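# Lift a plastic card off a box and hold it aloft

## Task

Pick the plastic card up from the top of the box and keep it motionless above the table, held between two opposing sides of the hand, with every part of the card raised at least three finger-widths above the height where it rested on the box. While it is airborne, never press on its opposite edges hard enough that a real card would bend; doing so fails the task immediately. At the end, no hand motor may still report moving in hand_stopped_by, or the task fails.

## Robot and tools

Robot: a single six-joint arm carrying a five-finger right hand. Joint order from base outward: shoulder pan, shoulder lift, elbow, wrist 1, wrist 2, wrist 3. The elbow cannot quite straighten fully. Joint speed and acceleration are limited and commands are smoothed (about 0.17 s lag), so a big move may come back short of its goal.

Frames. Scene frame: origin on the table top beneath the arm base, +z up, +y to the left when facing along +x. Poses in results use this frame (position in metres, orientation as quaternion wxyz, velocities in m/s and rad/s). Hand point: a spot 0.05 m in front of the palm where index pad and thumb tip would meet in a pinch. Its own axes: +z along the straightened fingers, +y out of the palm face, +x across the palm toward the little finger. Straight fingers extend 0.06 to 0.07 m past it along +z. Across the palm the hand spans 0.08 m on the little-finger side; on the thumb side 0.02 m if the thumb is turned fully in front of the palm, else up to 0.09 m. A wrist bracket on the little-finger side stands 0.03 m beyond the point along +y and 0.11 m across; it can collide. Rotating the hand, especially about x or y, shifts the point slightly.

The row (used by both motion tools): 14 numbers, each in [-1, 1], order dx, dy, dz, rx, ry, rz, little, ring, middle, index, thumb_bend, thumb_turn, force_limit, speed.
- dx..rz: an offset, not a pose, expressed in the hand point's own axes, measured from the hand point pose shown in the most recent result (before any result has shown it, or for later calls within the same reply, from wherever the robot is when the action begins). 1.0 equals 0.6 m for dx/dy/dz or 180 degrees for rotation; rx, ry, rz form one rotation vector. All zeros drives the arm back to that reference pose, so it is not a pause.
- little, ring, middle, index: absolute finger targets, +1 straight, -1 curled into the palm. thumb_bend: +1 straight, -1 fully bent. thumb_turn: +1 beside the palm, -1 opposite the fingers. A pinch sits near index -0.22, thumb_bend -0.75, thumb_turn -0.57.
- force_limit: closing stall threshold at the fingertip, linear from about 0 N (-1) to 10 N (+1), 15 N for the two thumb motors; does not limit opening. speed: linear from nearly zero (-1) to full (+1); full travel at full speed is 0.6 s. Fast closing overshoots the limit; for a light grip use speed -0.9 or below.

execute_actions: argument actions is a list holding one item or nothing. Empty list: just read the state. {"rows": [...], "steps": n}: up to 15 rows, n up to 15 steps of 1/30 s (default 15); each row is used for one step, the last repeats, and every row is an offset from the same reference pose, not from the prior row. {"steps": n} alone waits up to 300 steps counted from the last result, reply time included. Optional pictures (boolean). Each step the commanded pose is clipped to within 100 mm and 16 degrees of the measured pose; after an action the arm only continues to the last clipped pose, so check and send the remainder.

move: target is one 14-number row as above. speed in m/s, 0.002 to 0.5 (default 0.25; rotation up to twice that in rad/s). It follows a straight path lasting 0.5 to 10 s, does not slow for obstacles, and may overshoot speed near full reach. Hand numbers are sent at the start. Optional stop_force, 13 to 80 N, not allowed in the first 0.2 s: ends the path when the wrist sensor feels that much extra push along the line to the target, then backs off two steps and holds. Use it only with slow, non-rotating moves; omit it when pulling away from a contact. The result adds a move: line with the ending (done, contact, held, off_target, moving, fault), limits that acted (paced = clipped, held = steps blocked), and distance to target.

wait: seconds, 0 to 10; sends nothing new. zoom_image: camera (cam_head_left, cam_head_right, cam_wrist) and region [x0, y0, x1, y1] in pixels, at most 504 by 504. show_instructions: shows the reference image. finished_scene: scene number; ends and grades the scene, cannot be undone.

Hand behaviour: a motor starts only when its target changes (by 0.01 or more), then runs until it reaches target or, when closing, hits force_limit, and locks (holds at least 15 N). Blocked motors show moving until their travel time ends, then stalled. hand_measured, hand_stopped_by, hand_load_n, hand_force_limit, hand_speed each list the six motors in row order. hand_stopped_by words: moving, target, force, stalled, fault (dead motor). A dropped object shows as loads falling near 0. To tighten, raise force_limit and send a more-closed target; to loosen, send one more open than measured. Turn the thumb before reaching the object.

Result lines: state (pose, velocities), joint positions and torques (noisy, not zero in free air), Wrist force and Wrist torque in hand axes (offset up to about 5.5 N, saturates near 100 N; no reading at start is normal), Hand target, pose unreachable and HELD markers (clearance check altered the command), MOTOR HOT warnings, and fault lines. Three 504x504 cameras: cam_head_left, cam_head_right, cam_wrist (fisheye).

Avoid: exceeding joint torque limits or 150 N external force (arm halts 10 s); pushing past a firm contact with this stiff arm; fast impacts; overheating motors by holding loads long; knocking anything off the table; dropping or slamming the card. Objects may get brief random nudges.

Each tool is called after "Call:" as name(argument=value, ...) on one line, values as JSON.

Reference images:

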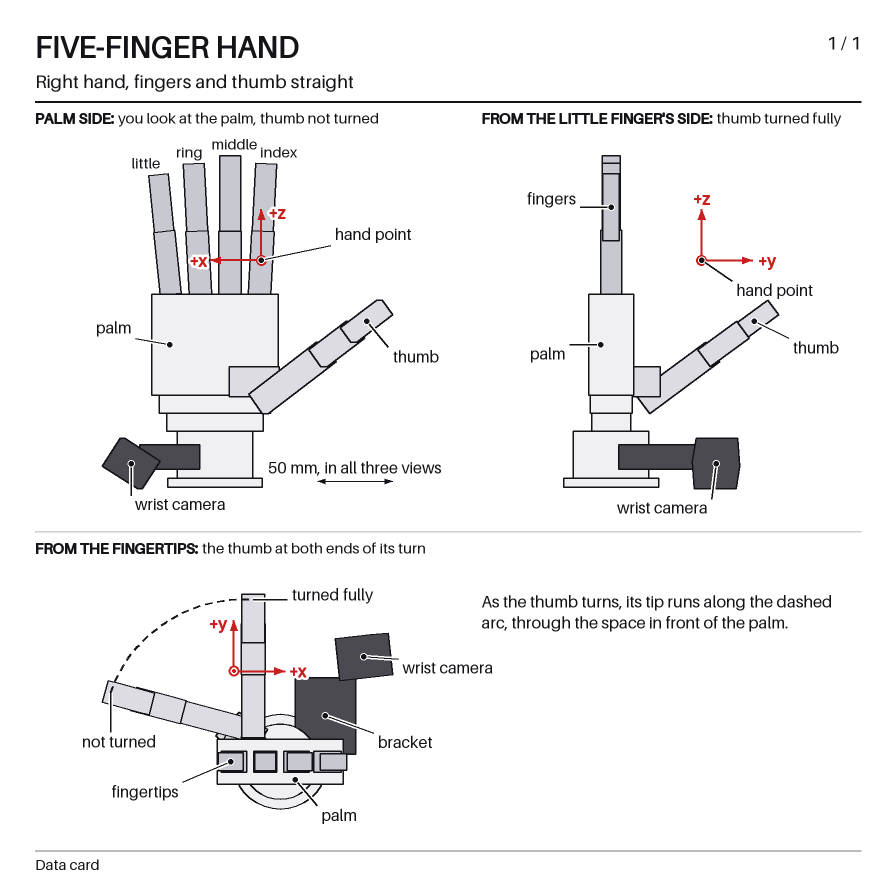

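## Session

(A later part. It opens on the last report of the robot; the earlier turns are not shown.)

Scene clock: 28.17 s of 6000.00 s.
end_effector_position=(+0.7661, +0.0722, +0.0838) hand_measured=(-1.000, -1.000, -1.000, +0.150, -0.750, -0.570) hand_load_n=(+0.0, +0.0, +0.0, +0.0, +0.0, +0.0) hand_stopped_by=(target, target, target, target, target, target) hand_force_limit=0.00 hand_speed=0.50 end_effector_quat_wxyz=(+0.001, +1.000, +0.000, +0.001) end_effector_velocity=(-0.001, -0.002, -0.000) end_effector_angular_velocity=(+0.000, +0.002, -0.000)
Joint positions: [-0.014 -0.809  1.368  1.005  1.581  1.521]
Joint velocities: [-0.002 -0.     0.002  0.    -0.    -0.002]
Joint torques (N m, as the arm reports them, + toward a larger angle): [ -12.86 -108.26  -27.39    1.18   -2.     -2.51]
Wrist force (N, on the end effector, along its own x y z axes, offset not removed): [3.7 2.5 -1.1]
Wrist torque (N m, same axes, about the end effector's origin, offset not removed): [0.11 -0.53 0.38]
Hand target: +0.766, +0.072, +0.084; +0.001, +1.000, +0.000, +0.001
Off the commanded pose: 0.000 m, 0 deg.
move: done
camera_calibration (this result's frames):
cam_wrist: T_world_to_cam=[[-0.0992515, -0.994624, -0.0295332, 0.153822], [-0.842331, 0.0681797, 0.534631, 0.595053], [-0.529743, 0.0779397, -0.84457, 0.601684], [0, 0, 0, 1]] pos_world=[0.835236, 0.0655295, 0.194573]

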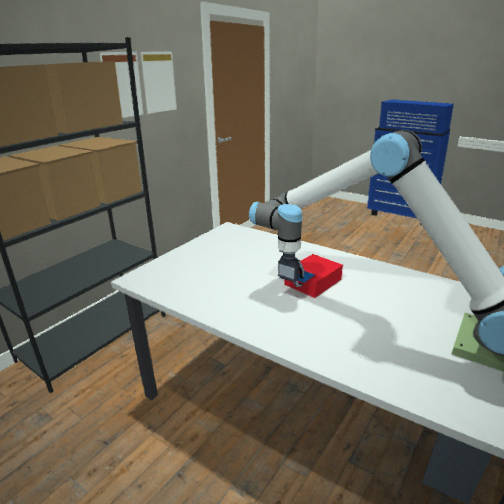

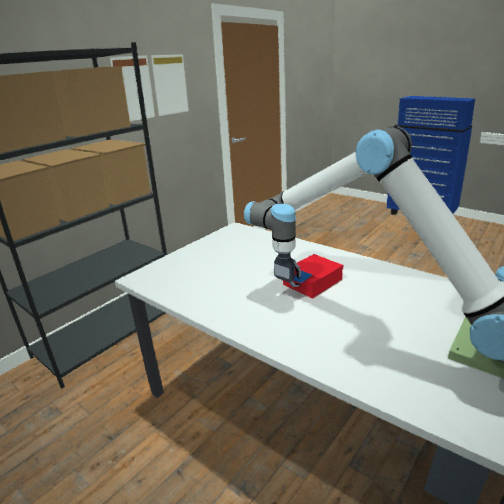

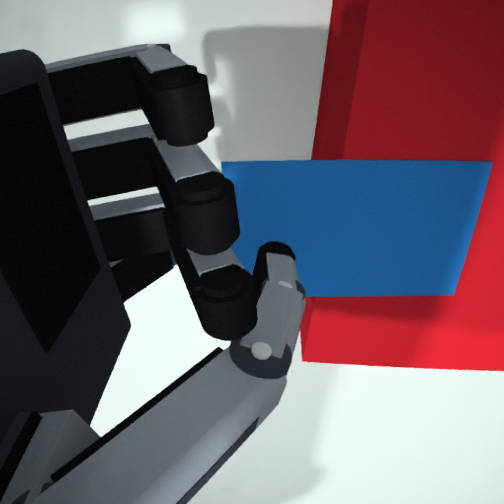

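Call:
execute_actions(actions=[{"rows":[[0,0,0,0,0,0,-1,-1,-1,-0.35,-0.75,-0.57,0,-0.7]],"steps":15}])

Call:
execute_actions(actions=[{"steps":25}])

Call:
zoom_image(camera="cam_head_left", region=[260, 240, 330, 310])

Scene clock: 29.50 s of 6000.00 s.
end_effector_position=(+0.7661, +0.0721, +0.0838) hand_measured=(-1.000, -1.000, -1.000, -0.048, -0.750, -0.570) hand_load_n=(+0.0, +0.0, +0.0, +0.0, +0.0, +0.0) hand_stopped_by=(target, target, target, moving, target, target) hand_force_limit=0.00 hand_speed=-0.70 end_effector_quat_wxyz=(+0.001, +1.000, +0.000, +0.001) end_effector_velocity=(+0.000, +0.001, +0.001) end_effector_angular_velocity=(-0.000, -0.001, +0.000)
Joint positions: [-0.014 -0.809  1.368  1.005  1.581  1.521]
Joint velocities: [ 0.001 -0.001 -0.     0.    -0.     0.   ]
Joint torques (N m, as the arm reports them, + toward a larger angle): [  10.18 -101.21  -36.04    2.45   -1.71    2.46]
Wrist force (N, on the end effector, along its own x y z axes, offset not removed): [0.0 2.4 1.1]
Wrist torque (N m, same axes, about the end effector's origin, offset not removed): [0.16 -0.11 0.21]
Hand target: +0.766, +0.072, +0.084; +0.001, +1.000, +0.000, +0.001
Off the commanded pose: 0.000 m, 0 deg.
Steps of this call (steps 1 to 25: nothing new was sent; steps 26 to 40: all 15 steps of this action). Readings (end_effector_position | what the end effector reports):
26: (+0.7661, +0.0720, +0.0838) | hand_measured=(-1.000, -1.000, -1.000, +0.150, -0.750, -0.570) hand_load_n=(+0.0, +0.0, +0.0, +0.0, +0.0, +0.0) hand_stopped_by=(target, target, target, moving, target, target) hand_force_limit=0.00 hand_speed=-0.70
27: (+0.7661, +0.0720, +0.0838) | hand_measured=(-1.000, -1.000, -1.000, +0.150, -0.750, -0.570) hand_load_n=(+0.0, +0.0, +0.0, +0.0, +0.0, +0.0) hand_stopped_by=(target, target, target, moving, target, target) hand_force_limit=0.00 hand_speed=-0.70
29: (+0.7661, +0.0720, +0.0838) | hand_measured=(-1.000, -1.000, -1.000, +0.134, -0.750, -0.570) hand_load_n=(+0.0, +0.0, +0.0, +0.0, +0.0, +0.0) hand_stopped_by=(target, target, target, moving, target, target) hand_force_limit=0.00 hand_speed=-0.70
33: (+0.7661, +0.0720, +0.0838) | hand_measured=(-1.000, -1.000, -1.000, +0.068, -0.750, -0.570) hand_load_n=(+0.0, +0.0, +0.0, +0.0, +0.0, +0.0) hand_stopped_by=(target, target, target, moving, target, target) hand_force_limit=0.00 hand_speed=-0.70
40: the state above
camera_calibration (this result's frames):
cam_wrist: T_world_to_cam=[[-0.0993525, -0.994614, -0.0295375, 0.153815], [-0.842326, 0.0682633, 0.534628, 0.595032], [-0.529732, 0.0779968, -0.844571, 0.601668], [0, 0, 0, 1]] pos_world=[0.835216, 0.0654391, 0.194574]

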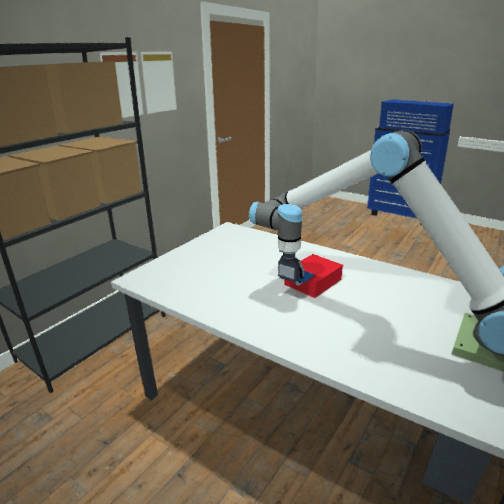

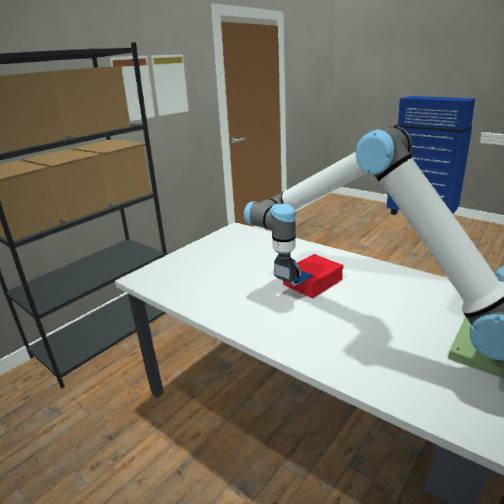

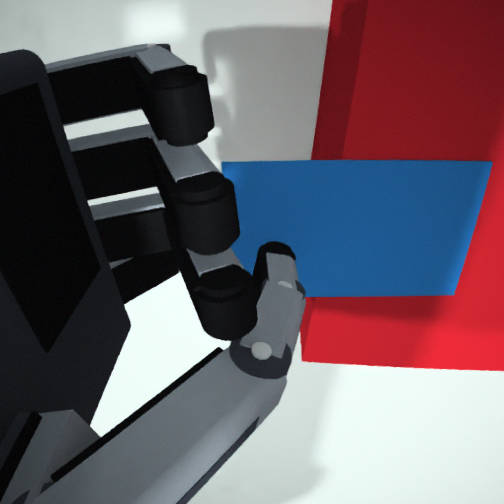

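Scene clock: 30.33 s of 6000.00 s.
end_effector_position=(+0.7661, +0.0722, +0.0838) hand_measured=(-1.000, -1.000, -1.000, -0.214, -0.750, -0.570) hand_load_n=(+0.0, +0.0, +0.0, +4.5, +0.0, +0.0) hand_stopped_by=(target, target, target, force, target, target) hand_force_limit=0.00 hand_speed=-0.70 end_effector_quat_wxyz=(+0.001, +1.000, +0.000, +0.001) end_effector_velocity=(-0.000, -0.000, +0.001) end_effector_angular_velocity=(+0.000, +0.002, -0.001)
Joint positions: [-0.014 -0.809  1.368  1.005  1.581  1.521]
Joint velocities: [-0.    -0.    -0.001  0.002  0.     0.   ]
Joint torques (N m, as the arm reports them, + toward a larger angle): [  9.83 -91.46 -40.8    4.28  -1.54   2.4 ]
Wrist force (N, on the end effector, along its own x y z axes, offset not removed): [4.4 3.9 -3.1]
Wrist torque (N m, same axes, about the end effector's origin, offset not removed): [0.59 -0.45 0.54]
Hand target: +0.766, +0.072, +0.084; +0.001, +1.000, +0.000, +0.001
Off the commanded pose: 0.000 m, 0 deg.
Steps of this call (steps 1 to 25: nothing new was sent). Readings (end_effector_position | what the end effector reports):
1: (+0.7661, +0.0721, +0.0838) | hand_measured=(-1.000, -1.000, -1.000, -0.066, -0.750, -0.570) hand_load_n=(+0.0, +0.0, +0.0, +0.0, +0.0, +0.0) hand_stopped_by=(target, target, target, moving, target, target) hand_force_limit=0.00 hand_speed=-0.70
2: (+0.7661, +0.0721, +0.0838) | hand_measured=(-1.000, -1.000, -1.000, -0.082, -0.750, -0.570) hand_load_n=(+0.0, +0.0, +0.0, +0.0, +0.0, +0.0) hand_stopped_by=(target, target, target, moving, target, target) hand_force_limit=0.00 hand_speed=-0.70
4: (+0.7661, +0.0722, +0.0838) | hand_measured=(-1.000, -1.000, -1.000, -0.116, -0.750, -0.570) hand_load_n=(+0.0, +0.0, +0.0, +0.0, +0.0, +0.0) hand_stopped_by=(target, target, target, moving, target, target) hand_force_limit=0.00 hand_speed=-0.70
8: (+0.7661, +0.0722, +0.0838) | hand_measured=(-1.000, -1.000, -1.000, -0.182, -0.750, -0.570) hand_load_n=(+0.0, +0.0, +0.0, +0.0, +0.0, +0.0) hand_stopped_by=(target, target, target, moving, target, target) hand_force_limit=0.00 hand_speed=-0.70
25: the state above
camera_calibration (this result's frames):
cam_wrist: T_world_to_cam=[[-0.0992519, -0.994624, -0.0295419, 0.153824], [-0.842374, 0.0681818, 0.534562, 0.59509], [-0.529674, 0.0779417, -0.844613, 0.601665], [0, 0, 0, 1]] pos_world=[0.835243, 0.065528, 0.194606]

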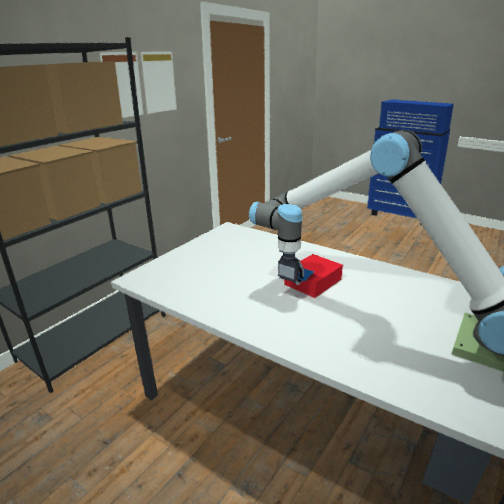

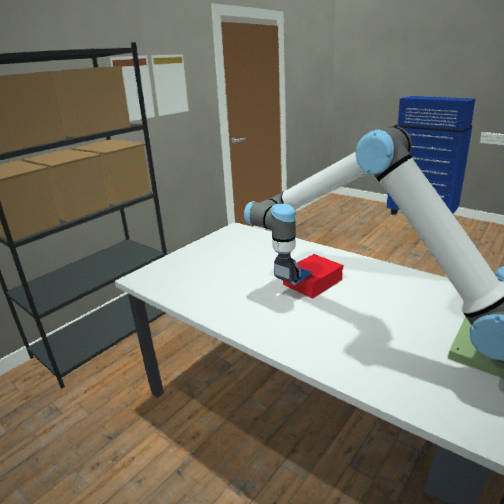

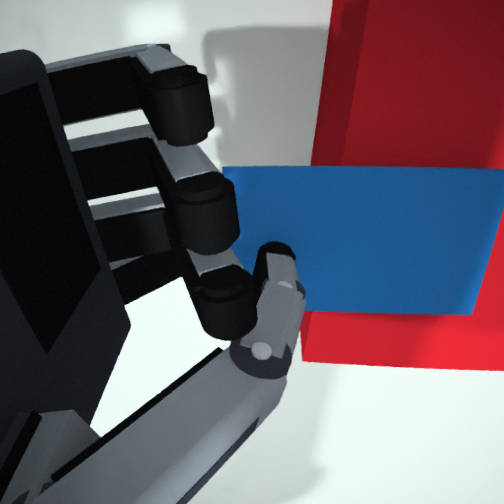

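Region (260, 240, 330, 310) of cam_head_left's 504x504 image, scaled by 7.200, with more detail than that image has.

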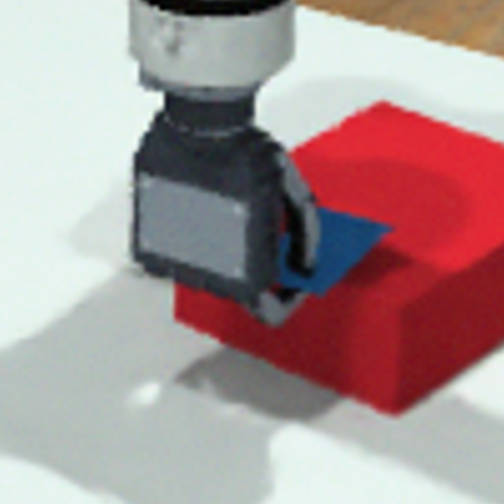

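Call:
move(target=[0,0,-0.22,0,0,0,-1,-1,-1,-0.35,-0.75,-0.57,0,-0.7], speed=0.08)

Call:
zoom_image(camera="cam_head_left", region=[250, 190, 350, 290])

Scene clock: 32.80 s of 6000.00 s.
end_effector_position=(+0.7658, +0.0724, +0.2157) hand_measured=(-1.000, -1.000, -1.000, -0.214, -0.750, -0.570) hand_load_n=(+0.0, +0.0, +0.0, +4.5, +0.0, +0.0) hand_stopped_by=(target, target, target, force, target, target) hand_force_limit=0.00 hand_speed=-0.70 end_effector_quat_wxyz=(+0.001, +1.000, +0.000, +0.001) end_effector_velocity=(+0.000, +0.000, +0.001) end_effector_angular_velocity=(-0.000, +0.000, +0.001)
Joint positions: [-0.012 -0.911  1.29   1.185  1.581  1.523]
Joint velocities: [ 0.001 -0.    -0.001  0.002  0.    -0.   ]
Joint torques (N m, as the arm reports them, + toward a larger angle): [  10.24 -105.39  -44.71    6.86    0.51    2.5 ]
Wrist force (N, on the end effector, along its own x y z axes, offset not removed): [-1.6 4.8 0.6]
Wrist torque (N m, same axes, about the end effector's origin, offset not removed): [0.48 0.30 0.30]
Hand target: +0.766, +0.072, +0.216; +0.001, +1.000, +0.000, +0.001
Off the commanded pose: 0.000 m, 0 deg.
move: done
camera_calibration (this result's frames):
cam_wrist: T_world_to_cam=[[-0.0992511, -0.994623, -0.029554, 0.157935], [-0.842375, 0.0681747, 0.534562, 0.524305], [-0.529674, 0.0779514, -0.844612, 0.712846], [0, 0, 0, 1]] pos_world=[0.834912, 0.0657738, 0.326472]

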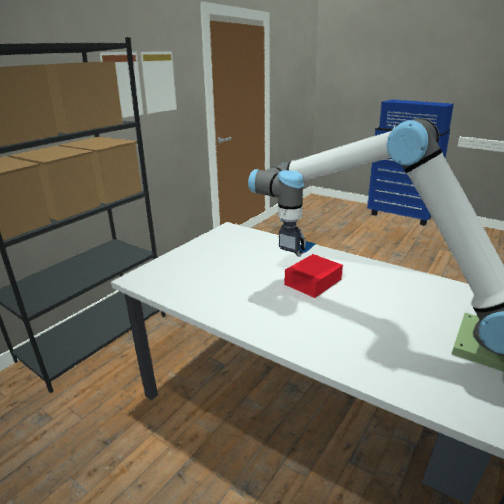

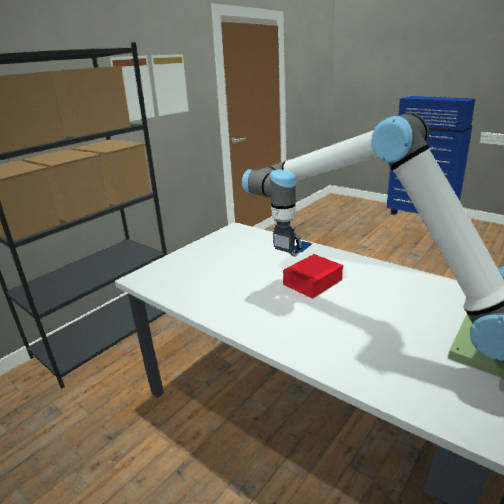

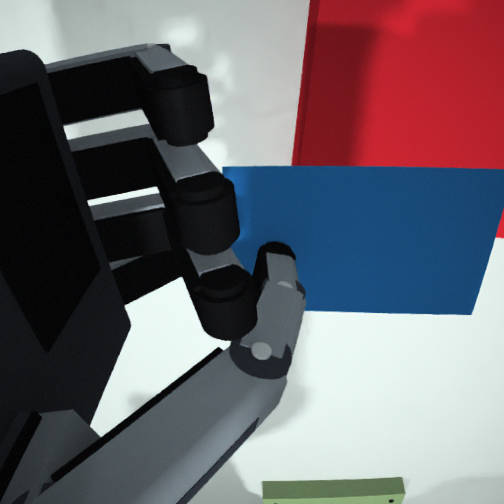

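Region (250, 190, 350, 290) of cam_head_left's 504x504 image, scaled by 5.040, with more detail than that image has.

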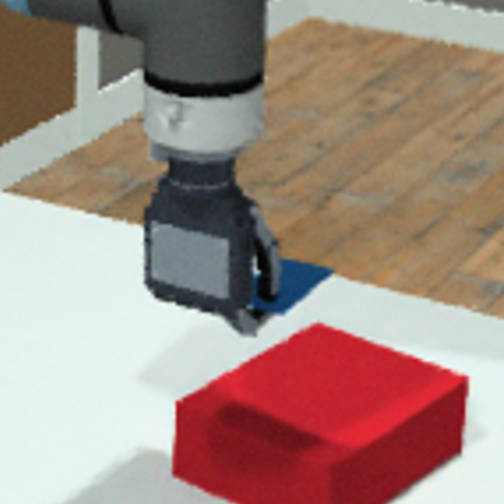

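Call:
finished_scene(scene=1)

The scene is finished: the task was done.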